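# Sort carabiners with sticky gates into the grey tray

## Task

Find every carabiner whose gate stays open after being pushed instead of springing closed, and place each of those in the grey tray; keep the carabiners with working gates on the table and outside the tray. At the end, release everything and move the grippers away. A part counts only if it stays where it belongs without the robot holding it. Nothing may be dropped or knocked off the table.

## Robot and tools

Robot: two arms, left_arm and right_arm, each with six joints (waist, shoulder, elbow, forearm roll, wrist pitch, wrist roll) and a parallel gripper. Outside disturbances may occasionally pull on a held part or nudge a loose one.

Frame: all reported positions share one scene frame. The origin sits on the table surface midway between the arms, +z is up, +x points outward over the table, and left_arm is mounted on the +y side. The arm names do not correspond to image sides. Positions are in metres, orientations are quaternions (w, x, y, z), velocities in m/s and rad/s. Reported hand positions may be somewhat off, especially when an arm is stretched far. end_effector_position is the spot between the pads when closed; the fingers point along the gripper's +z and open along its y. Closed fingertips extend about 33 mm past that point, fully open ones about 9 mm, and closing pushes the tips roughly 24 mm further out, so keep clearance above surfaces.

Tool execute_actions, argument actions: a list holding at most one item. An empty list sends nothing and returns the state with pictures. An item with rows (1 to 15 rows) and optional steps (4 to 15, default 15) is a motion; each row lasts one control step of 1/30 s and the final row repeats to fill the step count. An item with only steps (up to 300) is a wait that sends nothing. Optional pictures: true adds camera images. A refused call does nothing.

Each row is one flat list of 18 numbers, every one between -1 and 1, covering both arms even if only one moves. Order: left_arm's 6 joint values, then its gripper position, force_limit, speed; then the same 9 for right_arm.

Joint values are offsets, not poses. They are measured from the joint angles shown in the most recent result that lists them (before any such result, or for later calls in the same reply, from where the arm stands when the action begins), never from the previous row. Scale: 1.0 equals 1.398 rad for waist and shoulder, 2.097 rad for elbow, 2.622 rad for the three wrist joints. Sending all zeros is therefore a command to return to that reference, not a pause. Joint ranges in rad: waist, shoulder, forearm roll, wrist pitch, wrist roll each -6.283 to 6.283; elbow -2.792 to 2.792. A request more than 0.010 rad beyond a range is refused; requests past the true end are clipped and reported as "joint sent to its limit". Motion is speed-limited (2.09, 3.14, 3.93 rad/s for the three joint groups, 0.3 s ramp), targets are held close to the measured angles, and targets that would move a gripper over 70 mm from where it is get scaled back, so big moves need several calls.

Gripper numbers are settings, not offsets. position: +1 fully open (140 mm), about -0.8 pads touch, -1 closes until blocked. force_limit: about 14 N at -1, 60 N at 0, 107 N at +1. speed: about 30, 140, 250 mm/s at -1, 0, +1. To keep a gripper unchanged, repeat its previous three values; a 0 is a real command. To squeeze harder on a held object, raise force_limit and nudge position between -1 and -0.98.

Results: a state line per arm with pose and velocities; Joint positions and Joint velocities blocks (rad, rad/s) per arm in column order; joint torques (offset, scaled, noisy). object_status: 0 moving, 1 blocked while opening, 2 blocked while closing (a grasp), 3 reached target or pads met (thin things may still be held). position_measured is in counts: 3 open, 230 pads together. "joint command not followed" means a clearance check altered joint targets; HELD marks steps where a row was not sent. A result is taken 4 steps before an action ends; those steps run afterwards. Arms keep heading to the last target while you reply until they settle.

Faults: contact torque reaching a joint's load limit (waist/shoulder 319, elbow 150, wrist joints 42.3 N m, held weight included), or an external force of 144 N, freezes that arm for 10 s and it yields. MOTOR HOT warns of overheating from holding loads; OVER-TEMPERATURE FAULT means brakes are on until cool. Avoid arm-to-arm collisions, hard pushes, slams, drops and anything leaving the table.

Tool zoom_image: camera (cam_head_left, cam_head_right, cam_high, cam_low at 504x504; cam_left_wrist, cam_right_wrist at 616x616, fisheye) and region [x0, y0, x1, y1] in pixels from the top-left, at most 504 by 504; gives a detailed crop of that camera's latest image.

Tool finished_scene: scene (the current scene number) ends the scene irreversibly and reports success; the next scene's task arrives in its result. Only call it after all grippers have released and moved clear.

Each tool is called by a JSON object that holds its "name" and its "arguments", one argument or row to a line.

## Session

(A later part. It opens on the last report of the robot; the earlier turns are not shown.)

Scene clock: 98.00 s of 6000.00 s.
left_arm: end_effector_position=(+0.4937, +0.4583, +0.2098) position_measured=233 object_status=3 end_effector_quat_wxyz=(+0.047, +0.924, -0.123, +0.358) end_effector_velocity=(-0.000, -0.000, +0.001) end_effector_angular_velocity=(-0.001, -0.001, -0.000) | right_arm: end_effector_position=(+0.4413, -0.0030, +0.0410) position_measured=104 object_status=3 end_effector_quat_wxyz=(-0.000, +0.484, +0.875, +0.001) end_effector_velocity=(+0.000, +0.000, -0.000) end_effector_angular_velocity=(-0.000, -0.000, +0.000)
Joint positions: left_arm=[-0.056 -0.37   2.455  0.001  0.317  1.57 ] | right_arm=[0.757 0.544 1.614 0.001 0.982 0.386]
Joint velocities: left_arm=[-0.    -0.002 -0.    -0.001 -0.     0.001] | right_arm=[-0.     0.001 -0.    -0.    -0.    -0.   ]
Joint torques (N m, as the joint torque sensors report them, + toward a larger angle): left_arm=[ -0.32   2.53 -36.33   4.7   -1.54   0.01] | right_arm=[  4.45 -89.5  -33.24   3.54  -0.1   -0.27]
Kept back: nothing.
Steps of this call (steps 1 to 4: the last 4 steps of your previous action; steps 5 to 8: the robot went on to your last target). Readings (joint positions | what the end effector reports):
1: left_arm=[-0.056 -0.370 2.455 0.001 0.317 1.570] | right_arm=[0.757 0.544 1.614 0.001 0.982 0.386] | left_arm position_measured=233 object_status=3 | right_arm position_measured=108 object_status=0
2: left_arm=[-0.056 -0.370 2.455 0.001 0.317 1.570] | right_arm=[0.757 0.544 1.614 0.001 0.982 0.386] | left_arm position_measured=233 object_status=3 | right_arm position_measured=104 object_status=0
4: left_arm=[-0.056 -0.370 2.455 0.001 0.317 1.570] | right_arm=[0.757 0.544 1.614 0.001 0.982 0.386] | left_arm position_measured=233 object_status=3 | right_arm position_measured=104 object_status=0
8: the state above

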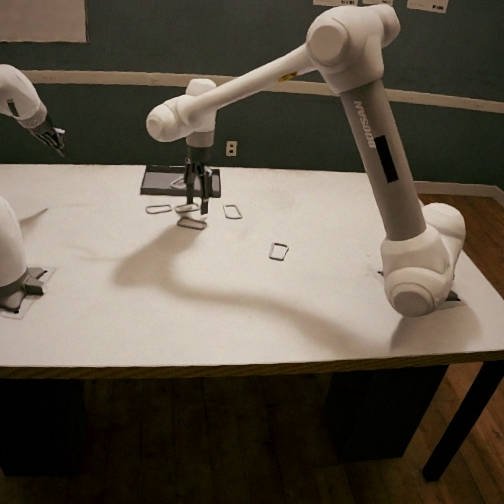

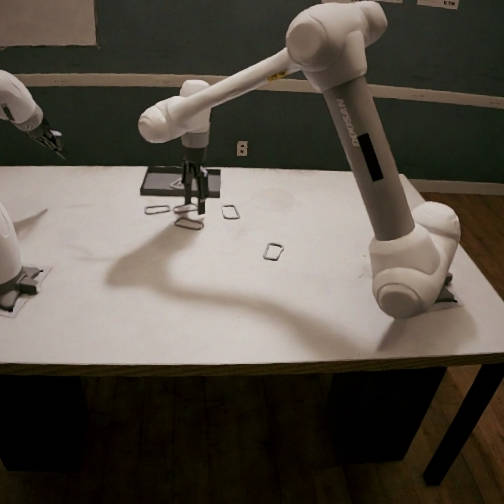

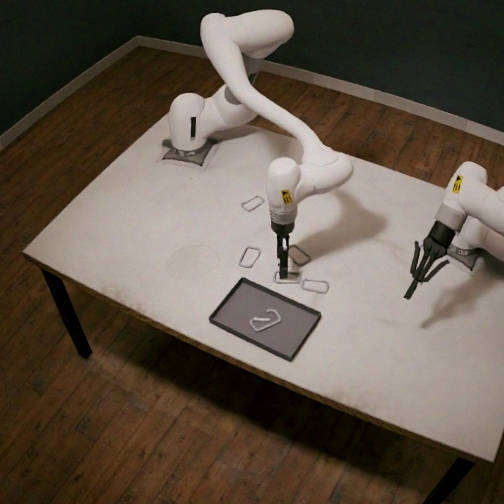

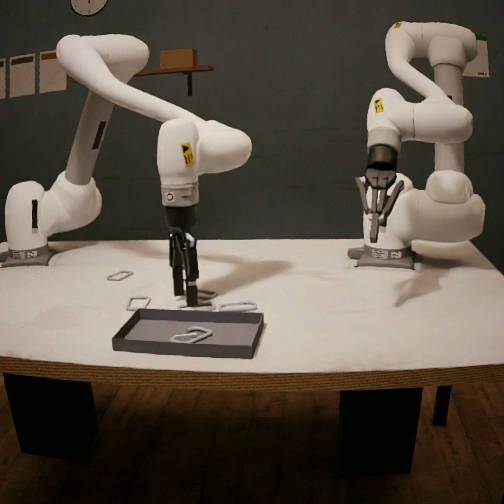

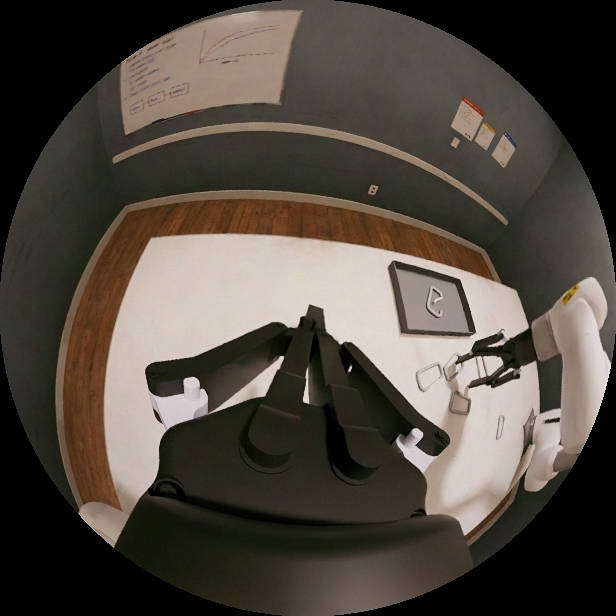

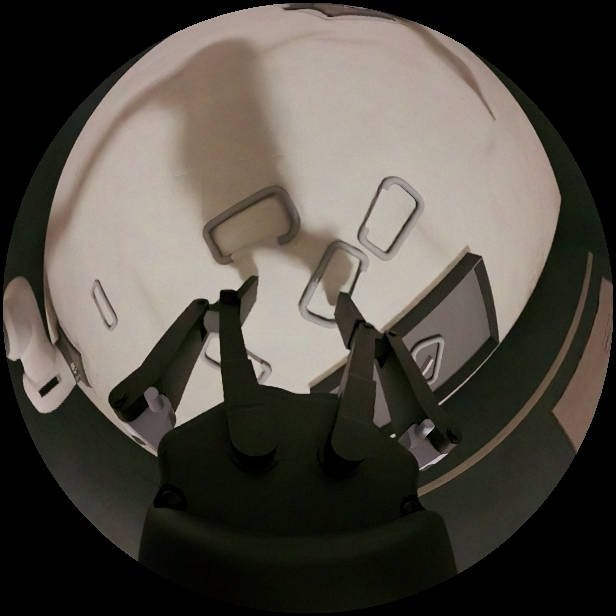

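{"name": "execute_actions", "arguments": {
  "actions": [
    {"rows":[[0,0,0,0,0,0,-1,0,0,0,-0.02,-0.011,0,0.019,0,0.2,0.3,0]],"steps":14}
  ]
}}

{"name": "execute_actions", "arguments": {
  "actions": [
    {"steps":6}
  ],
  "pictures": true
}}

{"name": "zoom_image", "arguments": {
  "camera": "cam_right_wrist",
  "region": [200,130,470,400]
}}

Scene clock: 98.57 s of 6000.00 s.
left_arm: end_effector_position=(+0.4937, +0.4583, +0.2098) position_measured=233 object_status=3 end_effector_quat_wxyz=(+0.047, +0.924, -0.123, +0.358) end_effector_velocity=(+0.000, +0.000, +0.000) end_effector_angular_velocity=(+0.002, -0.002, -0.002) | right_arm: end_effector_position=(+0.4417, -0.0025, +0.0733) position_measured=104 object_status=3 end_effector_quat_wxyz=(-0.000, +0.484, +0.875, +0.001) end_effector_velocity=(-0.000, +0.000, +0.007) end_effector_angular_velocity=(+0.001, -0.000, +0.001)
Joint positions: left_arm=[-0.056 -0.37   2.455  0.001  0.317  1.57 ] | right_arm=[0.757 0.516 1.591 0.001 1.031 0.386]
Joint velocities: left_arm=[ 0.001 -0.001  0.     0.001 -0.     0.003] | right_arm=[ 0.    -0.006 -0.006  0.     0.011 -0.001]
Joint torques (N m, as the joint torque sensors report them, + toward a larger angle): left_arm=[ -0.05   2.29 -36.4    4.67  -1.52   0.08] | right_arm=[  3.33 -87.63 -33.05   3.98  -0.37  -0.33]
Steps of this call (steps 1 to 7: the robot went on to your last target; steps 8 to 17: the first 10 steps of this action). Readings (joint positions | what the end effector reports):
8: left_arm=[-0.056 -0.370 2.455 0.001 0.317 1.570] | right_arm=[0.757 0.544 1.614 0.001 0.982 0.386] | left_arm position_measured=233 object_status=3 | right_arm position_measured=104 object_status=3
9: left_arm=[-0.056 -0.370 2.455 0.001 0.317 1.570] | right_arm=[0.757 0.541 1.612 0.001 0.988 0.386] | left_arm position_measured=233 object_status=3 | right_arm position_measured=104 object_status=3
11: left_arm=[-0.056 -0.370 2.455 0.001 0.317 1.570] | right_arm=[0.757 0.526 1.598 0.001 1.014 0.386] | left_arm position_measured=233 object_status=3 | right_arm position_measured=104 object_status=3
15: left_arm=[-0.056 -0.370 2.455 0.001 0.317 1.570] | right_arm=[0.757 0.517 1.592 0.001 1.030 0.386] | left_arm position_measured=233 object_status=3 | right_arm position_measured=104 object_status=3
17: the state above

Scene clock: 98.77 s of 6000.00 s.
left_arm: end_effector_position=(+0.4937, +0.4583, +0.2098) position_measured=233 object_status=3 end_effector_quat_wxyz=(+0.047, +0.924, -0.123, +0.358) end_effector_velocity=(-0.000, -0.001, +0.001) end_effector_angular_velocity=(-0.000, -0.001, -0.001) | right_arm: end_effector_position=(+0.4417, -0.0025, +0.0738) position_measured=104 object_status=3 end_effector_quat_wxyz=(-0.000, +0.484, +0.875, +0.001) end_effector_velocity=(+0.000, +0.000, +0.002) end_effector_angular_velocity=(+0.002, -0.001, +0.000)
Joint positions: left_arm=[-0.056 -0.37   2.455  0.001  0.317  1.57 ] | right_arm=[0.757 0.516 1.591 0.001 1.032 0.386]
Joint velocities: left_arm=[-0.001 -0.001  0.     0.    -0.    -0.   ] | right_arm=[ 0.    -0.002 -0.     0.     0.    -0.   ]
Joint torques (N m, as the joint torque sensors report them, + toward a larger angle): left_arm=[ -0.36   3.25 -36.11   4.7   -1.56   0.04] | right_arm=[  2.89 -86.63 -34.16   3.82  -0.26  -0.3 ]
Kept back: nothing.
Steps of this call (steps 1 to 4: the last 4 steps of your previous action; steps 5 to 6: the robot went on to your last target). Readings (joint positions | what the end effector reports):
1: left_arm=[-0.056 -0.370 2.455 0.001 0.317 1.570] | right_arm=[0.757 0.516 1.591 0.001 1.031 0.386] | left_arm position_measured=233 object_status=3 | right_arm position_measured=104 object_status=3
2: left_arm=[-0.056 -0.370 2.455 0.001 0.317 1.570] | right_arm=[0.757 0.516 1.591 0.001 1.032 0.386] | left_arm position_measured=233 object_status=3 | right_arm position_measured=104 object_status=3
4: left_arm=[-0.056 -0.370 2.455 0.001 0.317 1.570] | right_arm=[0.757 0.516 1.591 0.001 1.032 0.386] | left_arm position_measured=233 object_status=3 | right_arm position_measured=104 object_status=3
6: the state above

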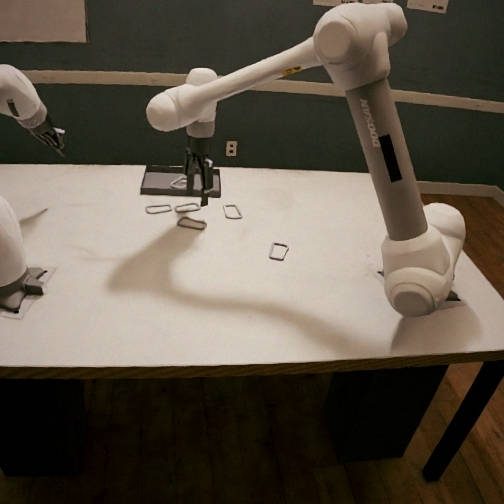

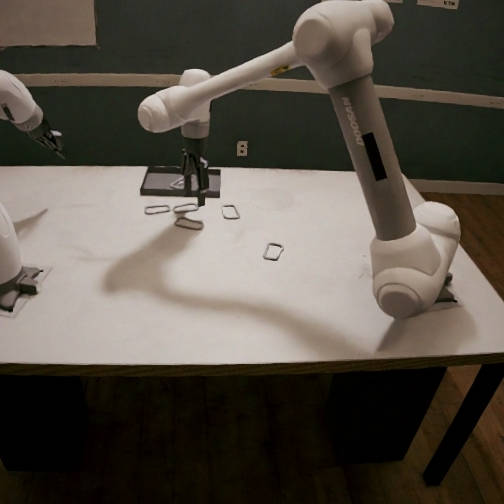

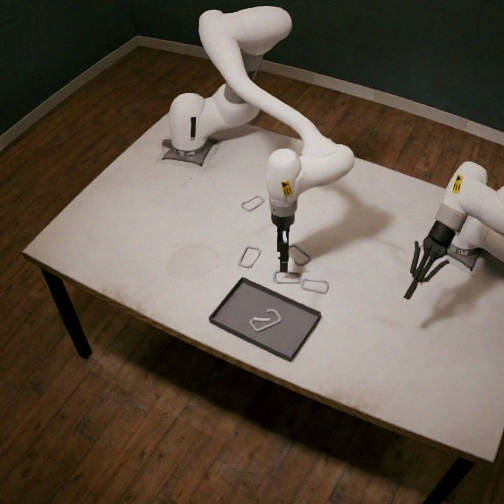

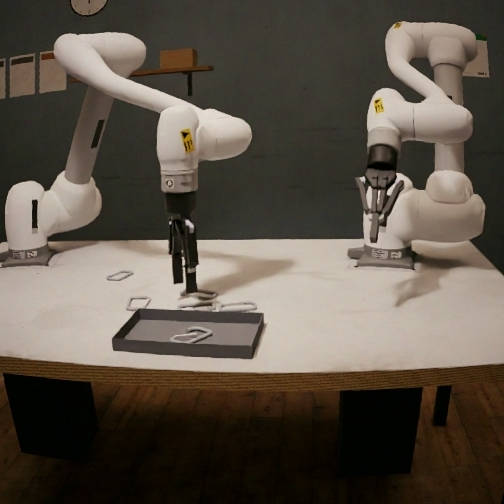

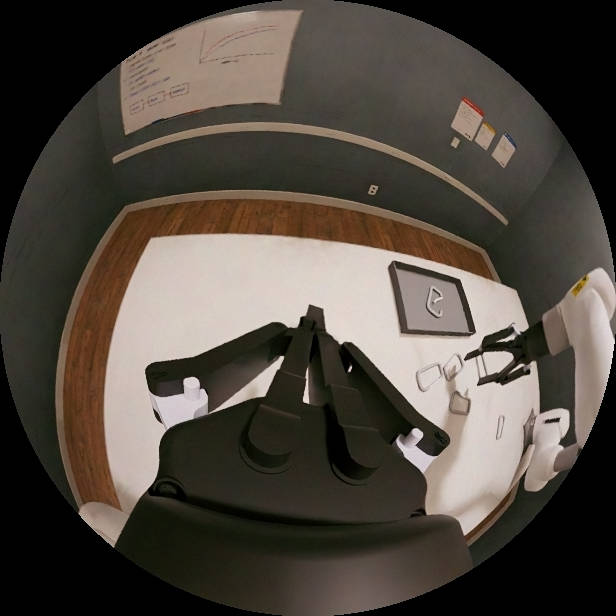

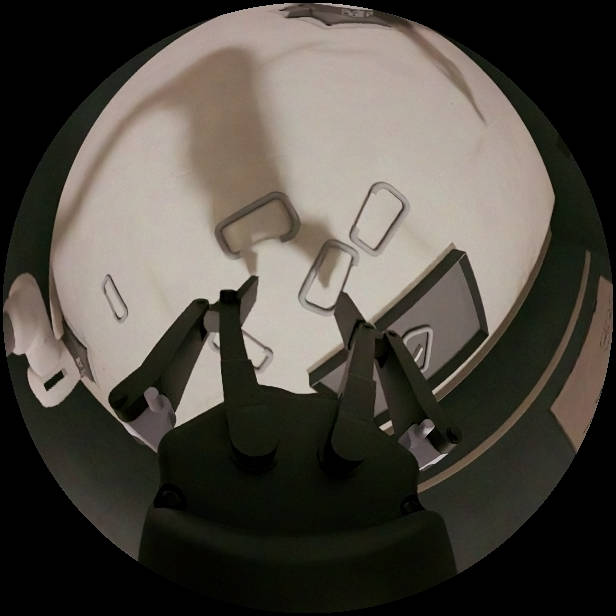

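Region (200, 130, 470, 400) of cam_right_wrist's 616x616 image, scaled by 1.867, with more detail than that image has.

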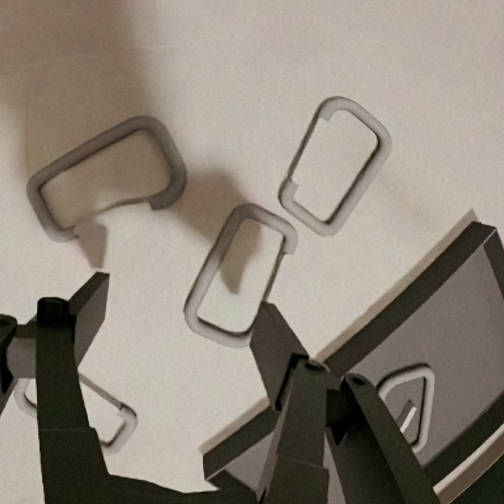

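{"name": "execute_actions", "arguments": {
  "actions": [
    {"rows":[[0,0,0,0,0,0,-1,0,0,0.035,0.132,-0.1505,0,0.051,0.178,0.2,0.3,0]],"steps":15}
  ]
}}

{"name": "execute_actions", "arguments": {
  "actions": [
    {"steps":12}
  ],
  "pictures": true
}}

{"name": "zoom_image", "arguments": {
  "camera": "cam_right_wrist",
  "region": [200,180,420,400]
}}

Scene clock: 99.63 s of 6000.00 s.
left_arm: end_effector_position=(+0.4937, +0.4583, +0.2098) position_measured=233 object_status=3 end_effector_quat_wxyz=(+0.047, +0.924, -0.123, +0.358) end_effector_velocity=(-0.000, -0.000, +0.000) end_effector_angular_velocity=(-0.000, +0.000, -0.001) | right_arm: end_effector_position=(+0.4732, +0.1031, +0.0747) position_measured=104 object_status=3 end_effector_quat_wxyz=(-0.000, +0.628, +0.778, +0.000) end_effector_velocity=(+0.063, +0.279, -0.013) end_effector_angular_velocity=(-0.007, +0.007, -0.944)
Joint positions: left_arm=[-0.056 -0.37   2.455  0.001  0.317  1.57 ] | right_arm=[0.798 0.669 1.329 0.001 1.143 0.773]
Joint velocities: left_arm=[-0.001 -0.    -0.    -0.     0.     0.   ] | right_arm=[ 0.114  0.424 -0.719  0.001  0.304  1.058]
Joint torques (N m, as the joint torque sensors report them, + toward a larger angle): left_arm=[ -0.54   2.85 -36.43   4.65  -1.52   0.05] | right_arm=[   2.46 -113.84  -33.45    3.55    0.26   -0.46]
Steps of this call (steps 1 to 15: the robot went on to your last target; steps 16 to 26: the first 11 steps of this action). Readings (joint positions | what the end effector reports):
16: left_arm=[-0.056 -0.370 2.455 0.001 0.317 1.570] | right_arm=[0.757 0.516 1.591 0.001 1.032 0.386] | left_arm position_measured=233 object_status=3 | right_arm position_measured=104 object_status=3
17: left_arm=[-0.056 -0.370 2.455 0.001 0.317 1.570] | right_arm=[0.758 0.518 1.586 0.001 1.034 0.393] | left_arm position_measured=233 object_status=3 | right_arm position_measured=104 object_status=3
19: left_arm=[-0.056 -0.370 2.455 0.001 0.317 1.570] | right_arm=[0.764 0.540 1.548 0.001 1.050 0.449] | left_arm position_measured=233 object_status=3 | right_arm position_measured=104 object_status=3
23: left_arm=[-0.056 -0.370 2.455 0.001 0.317 1.570] | right_arm=[0.784 0.617 1.417 0.001 1.105 0.642] | left_arm position_measured=233 object_status=3 | right_arm position_measured=104 object_status=3
26: the state above

Scene clock: 100.03 s of 6000.00 s.
left_arm: end_effector_position=(+0.4937, +0.4583, +0.2098) position_measured=233 object_status=3 end_effector_quat_wxyz=(+0.047, +0.924, -0.123, +0.358) end_effector_velocity=(-0.000, -0.000, +0.000) end_effector_angular_velocity=(-0.001, -0.000, +0.000) | right_arm: end_effector_position=(+0.4776, +0.1236, +0.0739) position_measured=104 object_status=3 end_effector_quat_wxyz=(-0.000, +0.655, +0.756, +0.000) end_effector_velocity=(+0.000, +0.001, +0.000) end_effector_angular_velocity=(+0.001, -0.000, -0.002)
Joint positions: left_arm=[-0.056 -0.37   2.455  0.001  0.317  1.57 ] | right_arm=[0.806 0.7   1.275 0.001 1.166 0.852]
Joint velocities: left_arm=[-0.001 -0.001 -0.    -0.001 -0.    -0.   ] | right_arm=[-0.     0.001 -0.002  0.     0.     0.002]
Joint torques (N m, as the joint torque sensors report them, + toward a larger angle): left_arm=[ -0.54   2.22 -36.03   4.59  -1.51  -0.04] | right_arm=[   3.17 -106.77  -36.95    3.98   -0.09   -0.43]
Kept back: nothing.
Steps of this call (steps 1 to 4: the last 4 steps of your previous action; steps 5 to 12: the robot went on to your last target). Readings (joint positions | what the end effector reports):
1: left_arm=[-0.056 -0.370 2.455 0.001 0.317 1.570] | right_arm=[0.801 0.682 1.307 0.001 1.152 0.805] | left_arm position_measured=233 object_status=3 | right_arm position_measured=104 object_status=3
2: left_arm=[-0.056 -0.370 2.455 0.001 0.317 1.570] | right_arm=[0.804 0.691 1.292 0.001 1.158 0.827] | left_arm position_measured=233 object_status=3 | right_arm position_measured=104 object_status=3
4: left_arm=[-0.056 -0.370 2.455 0.001 0.317 1.570] | right_arm=[0.806 0.698 1.279 0.001 1.164 0.846] | left_arm position_measured=233 object_status=3 | right_arm position_measured=104 object_status=3
8: left_arm=[-0.056 -0.370 2.455 0.001 0.317 1.570] | right_arm=[0.806 0.700 1.276 0.001 1.165 0.851] | left_arm position_measured=233 object_status=3 | right_arm position_measured=104 object_status=3
12: the state above

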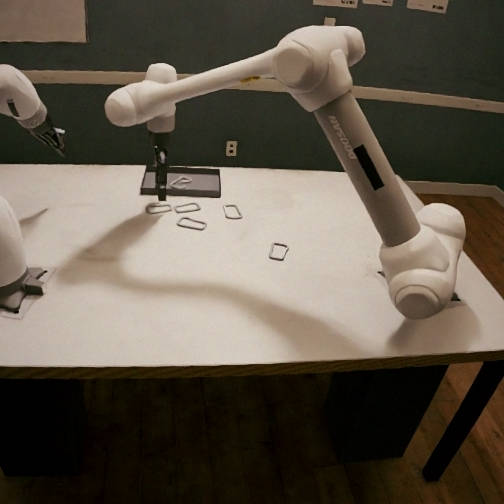

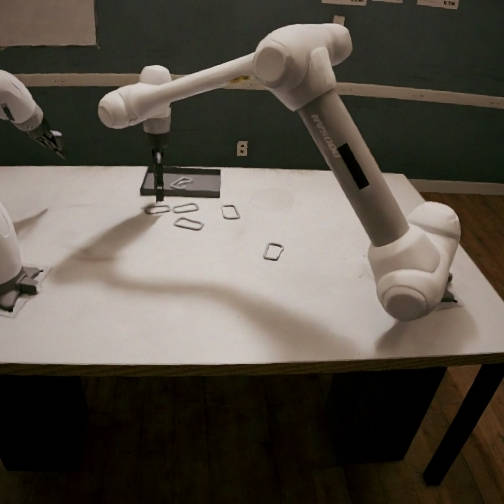

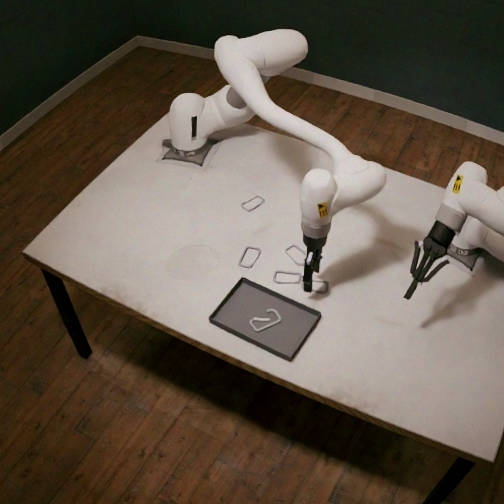

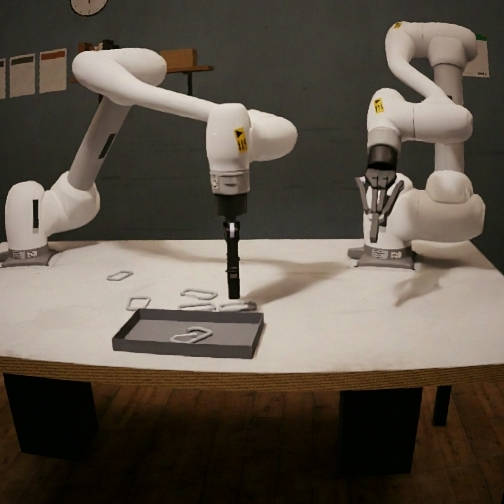

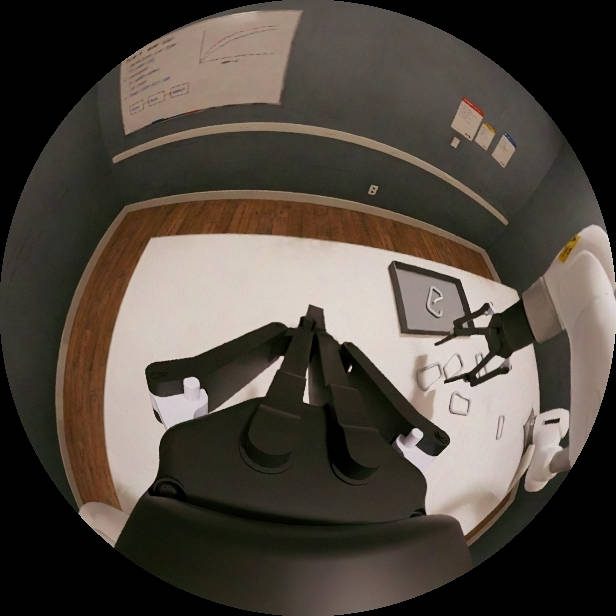

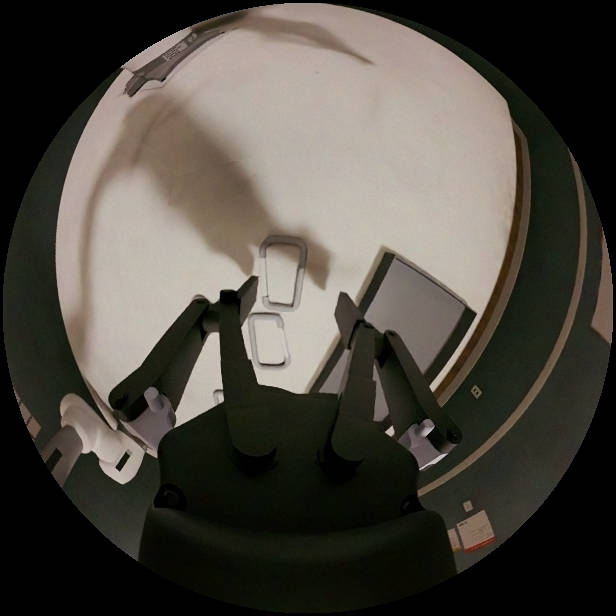

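Region (200, 180, 420, 400) of cam_right_wrist's 616x616 image, scaled by 2.291, with more detail than that image has.

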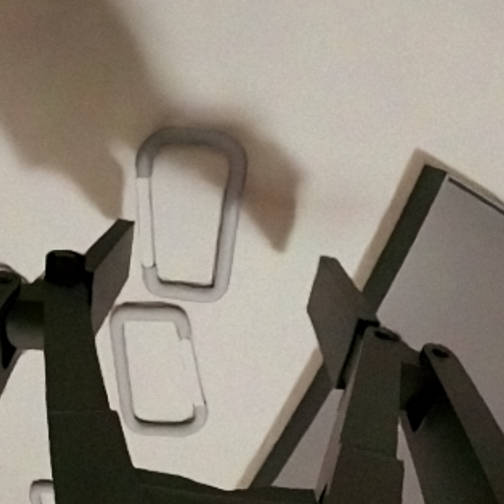

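{"name": "execute_actions", "arguments": {
  "actions": [
    {"rows":[[0,0,0,0,0,0,-1,0,0,0.0186,0,0.009,0,-0.007,0.0103,0.2,0.3,0],[0,0,0,0,0,0,-1,0,0,0.0186,0,0.009,0,-0.007,0.0103,0.2,0.3,0],[0,0,0,0,0,0,-1,0,0,0.0186,0,0.009,0,-0.007,0.0103,0.2,0.3,0],[0,0,0,0,0,0,-1,0,0,0.0186,0.0084,0.0132,0,-0.0148,0.0103,0.2,0.3,0]],"steps":15}
  ]
}}

{"name": "execute_actions", "arguments": {
  "actions": [
    {"steps":6}
  ],
  "pictures": true
}}

{"name": "zoom_image", "arguments": {
  "camera": "cam_right_wrist",
  "region": [200,180,420,400]
}}

Scene clock: 100.77 s of 6000.00 s.
left_arm: end_effector_position=(+0.4937, +0.4583, +0.2098) position_measured=233 object_status=3 end_effector_quat_wxyz=(+0.047, +0.924, -0.123, +0.358) end_effector_velocity=(+0.000, -0.000, -0.001) end_effector_angular_velocity=(+0.001, +0.002, -0.001) | right_arm: end_effector_position=(+0.4553, +0.1322, +0.0498) position_measured=104 object_status=3 end_effector_quat_wxyz=(-0.000, +0.655, +0.755, -0.000) end_effector_velocity=(-0.003, +0.002, -0.010) end_effector_angular_velocity=(+0.001, -0.000, -0.002)
Joint positions: left_arm=[-0.056 -0.37   2.455  0.001  0.317  1.57 ] | right_arm=[0.832 0.711 1.303 0.001 1.128 0.879]
Joint velocities: left_arm=[-0.     0.002 -0.     0.    -0.     0.   ] | right_arm=[ 0.003  0.007  0.007  0.    -0.015  0.005]
Joint torques (N m, as the joint torque sensors report them, + toward a larger angle): left_arm=[ -0.18   2.78 -36.34   4.59  -1.6   -0.07] | right_arm=[   1.47 -108.75  -36.      4.05    0.17   -0.53]
Steps of this call (steps 1 to 11: the robot went on to your last target; steps 12 to 22: the first 11 steps of this action). Readings (joint positions | what the end effector reports):
12: left_arm=[-0.056 -0.370 2.455 0.001 0.317 1.570] | right_arm=[0.806 0.700 1.275 0.001 1.166 0.852] | left_arm position_measured=233 object_status=3 | right_arm position_measured=104 object_status=3
13: left_arm=[-0.056 -0.370 2.455 0.001 0.317 1.570] | right_arm=[0.809 0.700 1.277 0.001 1.164 0.856] | left_arm position_measured=233 object_status=3 | right_arm position_measured=104 object_status=3
15: left_arm=[-0.056 -0.370 2.455 0.001 0.317 1.570] | right_arm=[0.823 0.700 1.288 0.001 1.154 0.870] | left_arm position_measured=233 object_status=3 | right_arm position_measured=104 object_status=3
19: left_arm=[-0.056 -0.370 2.455 0.001 0.317 1.570] | right_arm=[0.831 0.710 1.301 0.001 1.131 0.878] | left_arm position_measured=233 object_status=3 | right_arm position_measured=104 object_status=3
22: the state above

Scene clock: 100.97 s of 6000.00 s.
left_arm: end_effector_position=(+0.4937, +0.4583, +0.2098) position_measured=233 object_status=3 end_effector_quat_wxyz=(+0.047, +0.924, -0.123, +0.358) end_effector_velocity=(-0.000, -0.000, +0.000) end_effector_angular_velocity=(-0.000, -0.001, -0.001) | right_arm: end_effector_position=(+0.4551, +0.1323, +0.0491) position_measured=104 object_status=3 end_effector_quat_wxyz=(-0.000, +0.655, +0.755, -0.000) end_effector_velocity=(-0.000, +0.001, -0.001) end_effector_angular_velocity=(-0.000, +0.001, -0.000)
Joint positions: left_arm=[-0.056 -0.37   2.455  0.001  0.317  1.57 ] | right_arm=[0.832 0.712 1.303 0.001 1.127 0.879]
Joint velocities: left_arm=[-0.001 -0.001  0.    -0.    -0.    -0.   ] | right_arm=[ 0.     0.002 -0.     0.001 -0.001  0.   ]
Joint torques (N m, as the joint torque sensors report them, + toward a larger angle): left_arm=[  0.06   2.59 -36.31   4.61  -1.58   0.  ] | right_arm=[   2.12 -106.91  -36.14    4.02   -0.09   -0.15]
Kept back: nothing.
Steps of this call (steps 1 to 4: the last 4 steps of your previous action; steps 5 to 6: the robot went on to your last target). Readings (joint positions | what the end effector reports):
1: left_arm=[-0.056 -0.370 2.455 0.001 0.317 1.570] | right_arm=[0.832 0.712 1.303 0.001 1.127 0.879] | left_arm position_measured=233 object_status=3 | right_arm position_measured=104 object_status=3
2: left_arm=[-0.056 -0.370 2.455 0.001 0.317 1.570] | right_arm=[0.832 0.712 1.303 0.001 1.127 0.879] | left_arm position_measured=233 object_status=3 | right_arm position_measured=104 object_status=3
4: left_arm=[-0.056 -0.370 2.455 0.001 0.317 1.570] | right_arm=[0.832 0.712 1.303 0.001 1.127 0.879] | left_arm position_measured=233 object_status=3 | right_arm position_measured=104 object_status=3
6: the state above

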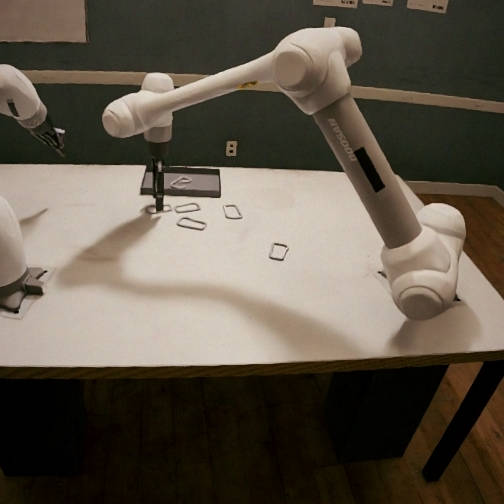

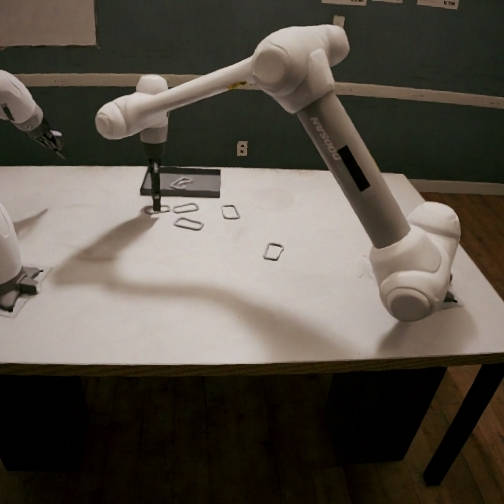

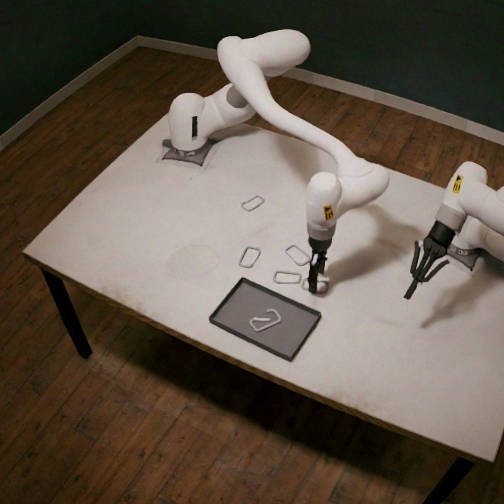

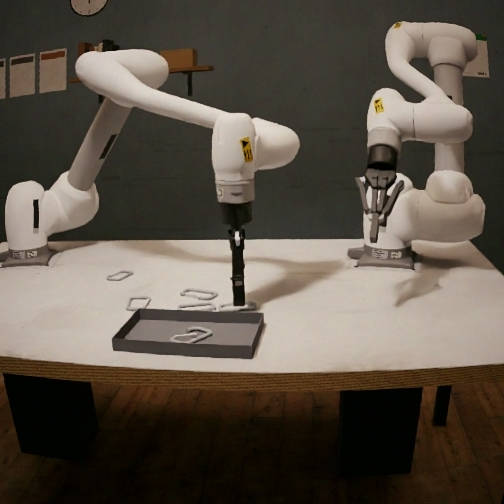

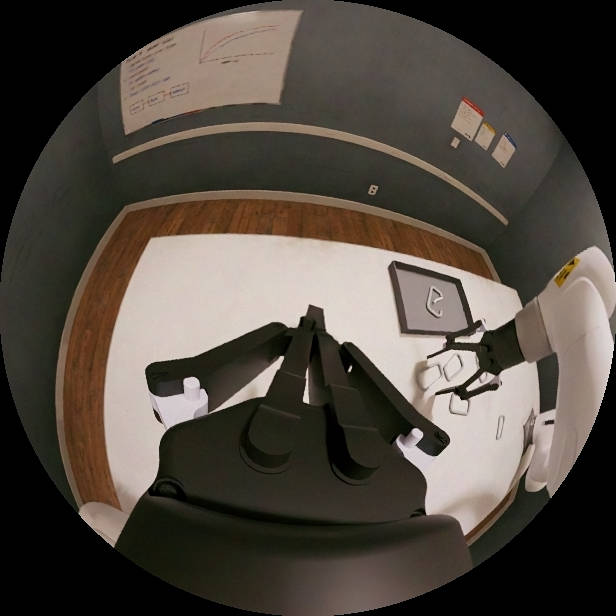

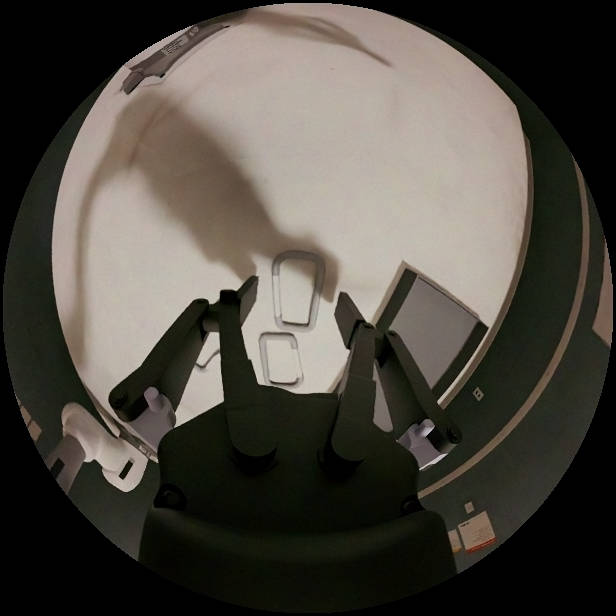

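Region (200, 180, 420, 400) of cam_right_wrist's 616x616 image, scaled by 2.291, with more detail than that image has.

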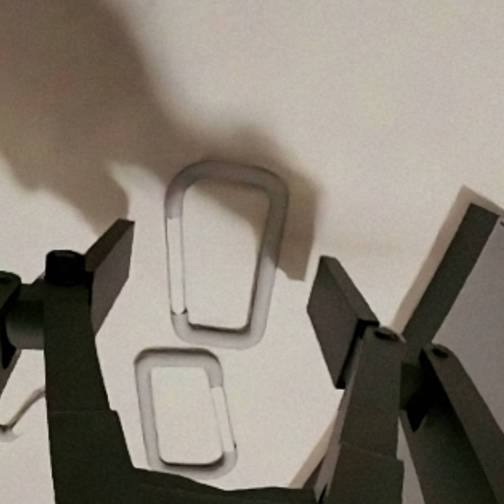

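{"name": "execute_actions", "arguments": {
  "actions": [
    {"rows":[[0,0,0,0,0,0,-1,0,0,-0.0036,-0.0021,0.0093,0,-0.0063,-0.002,0.2,0.3,0],[0,0,0,0,0,0,-1,0,0,-0.0036,-0.0021,0.0093,0,-0.0063,-0.002,0.2,0.3,0],[0,0,0,0,0,0,-1,0,0,-0.0036,-0.0021,0.0093,0,-0.0063,-0.002,0.2,0.3,0],[0,0,0,0,0,0,-1,0,0,-0.0036,-0.0021,0.0093,0,-0.0063,-0.002,0.2,0.3,0],[0,0,0,0,0,0,-1,0,0,-0.0036,-0.0021,0.0093,0,-0.0063,-0.002,-0.45,0.3,-0.5]],"steps":15}
  ]
}}

{"name": "execute_actions", "arguments": {
  "actions": [
    {"steps":14}
  ],
  "pictures": true
}}

{"name": "zoom_image", "arguments": {
  "camera": "cam_right_wrist",
  "region": [200,180,420,400]
}}

Scene clock: 101.83 s of 6000.00 s.
left_arm: end_effector_position=(+0.4937, +0.4583, +0.2098) position_measured=233 object_status=3 end_effector_quat_wxyz=(+0.047, +0.924, -0.123, +0.358) end_effector_velocity=(+0.000, +0.000, -0.000) end_effector_angular_velocity=(-0.002, +0.001, +0.003) | right_arm: end_effector_position=(+0.4561, +0.1256, +0.0420) position_measured=128 object_status=0 end_effector_quat_wxyz=(-0.000, +0.655, +0.755, -0.000) end_effector_velocity=(+0.001, -0.001, -0.001) end_effector_angular_velocity=(+0.000, -0.000, -0.000)
Joint positions: left_arm=[-0.056 -0.37   2.455  0.001  0.317  1.57 ] | right_arm=[0.827 0.709 1.322 0.001 1.11  0.874]
Joint velocities: left_arm=[ 0.001  0.    -0.    -0.     0.    -0.003] | right_arm=[-0.002 -0.001  0.003 -0.    -0.003 -0.001]
Joint torques (N m, as the joint torque sensors report them, + toward a larger angle): left_arm=[ -0.56   2.4  -36.19   4.61  -1.47  -0.01] | right_arm=[   3.01 -106.25  -35.96    4.04   -0.47   -0.53]
Steps of this call (steps 1 to 15: the robot went on to your last target; steps 16 to 26: the first 11 steps of this action). Readings (joint positions | what the end effector reports):
16: left_arm=[-0.056 -0.370 2.455 0.001 0.317 1.570] | right_arm=[0.832 0.712 1.303 0.001 1.127 0.879] | left_arm position_measured=233 object_status=3 | right_arm position_measured=104 object_status=3
17: left_arm=[-0.056 -0.370 2.455 0.001 0.317 1.570] | right_arm=[0.832 0.712 1.307 0.001 1.123 0.879] | left_arm position_measured=233 object_status=3 | right_arm position_measured=104 object_status=3
19: left_arm=[-0.056 -0.370 2.455 0.001 0.317 1.570] | right_arm=[0.829 0.710 1.317 0.001 1.115 0.876] | left_arm position_measured=233 object_status=3 | right_arm position_measured=104 object_status=3
23: left_arm=[-0.056 -0.370 2.455 0.001 0.317 1.570] | right_arm=[0.828 0.709 1.322 0.001 1.111 0.874] | left_arm position_measured=233 object_status=3 | right_arm position_measured=115 object_status=0
26: the state above

Scene clock: 102.30 s of 6000.00 s.
left_arm: end_effector_position=(+0.4937, +0.4583, +0.2098) position_measured=233 object_status=3 end_effector_quat_wxyz=(+0.047, +0.924, -0.123, +0.358) end_effector_velocity=(-0.000, -0.000, -0.000) end_effector_angular_velocity=(-0.001, +0.001, +0.001) | right_arm: end_effector_position=(+0.4562, +0.1254, +0.0420) position_measured=186 object_status=0 end_effector_quat_wxyz=(-0.000, +0.655, +0.755, -0.000) end_effector_velocity=(+0.000, +0.000, +0.001) end_effector_angular_velocity=(+0.001, -0.001, -0.000)
Joint positions: left_arm=[-0.056 -0.37   2.455  0.001  0.317  1.57 ] | right_arm=[0.827 0.709 1.323 0.001 1.11  0.874]
Joint velocities: left_arm=[-0.001  0.001 -0.     0.     0.    -0.002] | right_arm=[-0.    -0.002  0.     0.    -0.     0.   ]
Joint torques (N m, as the joint torque sensors report them, + toward a larger angle): left_arm=[  0.3    2.63 -36.1    4.6   -1.52  -0.08] | right_arm=[   3.49 -106.28  -35.06    3.86   -0.1    -0.48]
Kept back: nothing.
Steps of this call (steps 1 to 4: the last 4 steps of your previous action; steps 5 to 14: the robot went on to your last target). Readings (joint positions | what the end effector reports):
1: left_arm=[-0.056 -0.370 2.455 0.001 0.317 1.570] | right_arm=[0.827 0.709 1.322 0.001 1.110 0.874] | left_arm position_measured=233 object_status=3 | right_arm position_measured=133 object_status=0
2: left_arm=[-0.056 -0.370 2.455 0.001 0.317 1.570] | right_arm=[0.827 0.709 1.323 0.001 1.110 0.874] | left_arm position_measured=233 object_status=3 | right_arm position_measured=138 object_status=0
4: left_arm=[-0.056 -0.370 2.455 0.001 0.317 1.570] | right_arm=[0.827 0.709 1.323 0.001 1.110 0.874] | left_arm position_measured=233 object_status=3 | right_arm position_measured=147 object_status=0
8: left_arm=[-0.056 -0.370 2.455 0.001 0.317 1.570] | right_arm=[0.827 0.709 1.323 0.001 1.110 0.874] | left_arm position_measured=233 object_status=3 | right_arm position_measured=165 object_status=0
14: the state above

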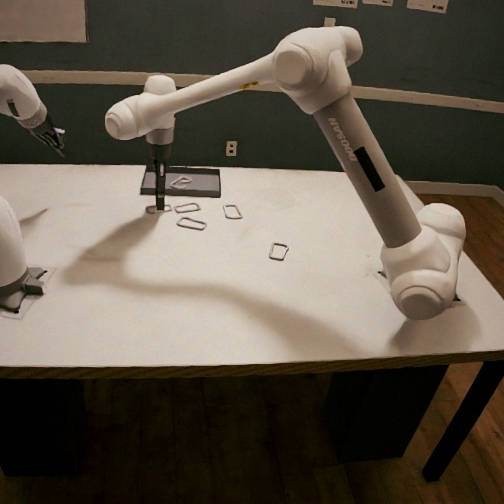

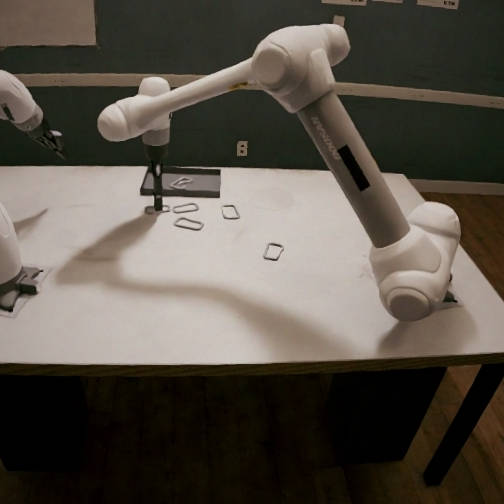

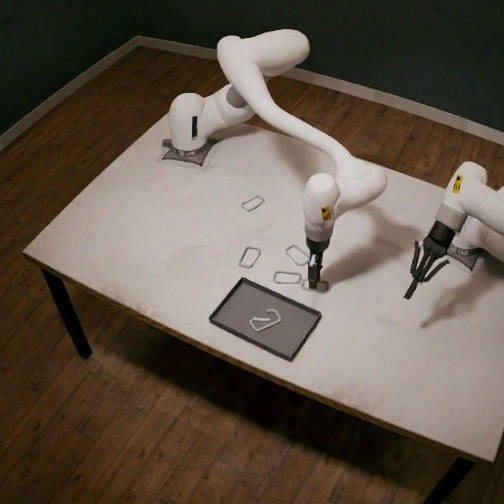

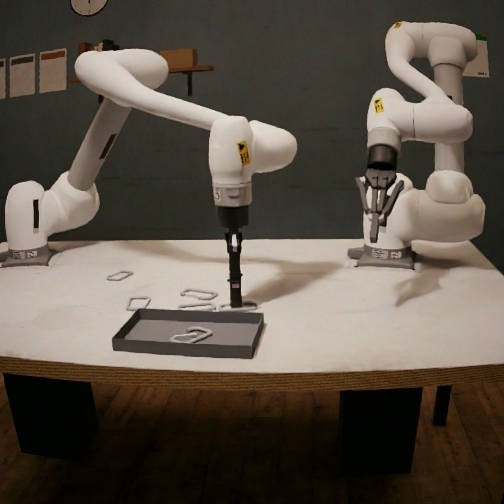

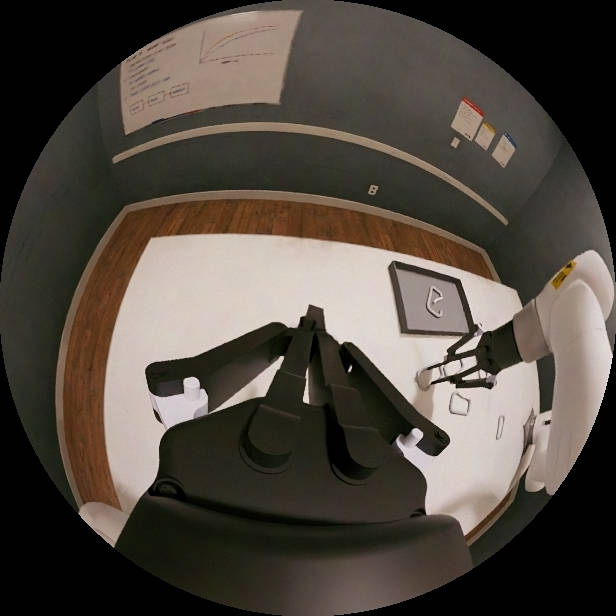

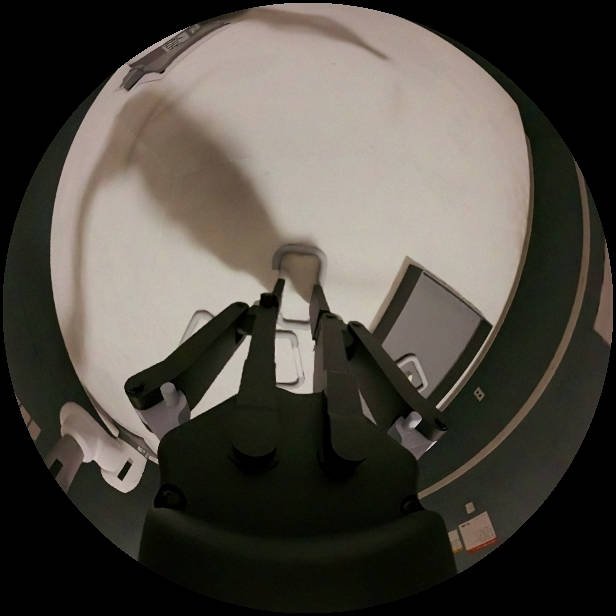

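Region (200, 180, 420, 400) of cam_right_wrist's 616x616 image, scaled by 2.291, with more detail than that image has.

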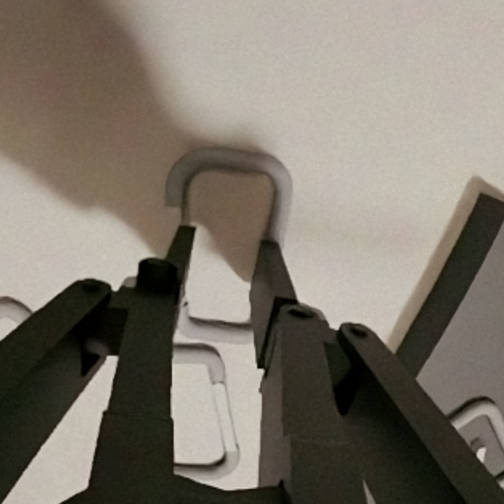

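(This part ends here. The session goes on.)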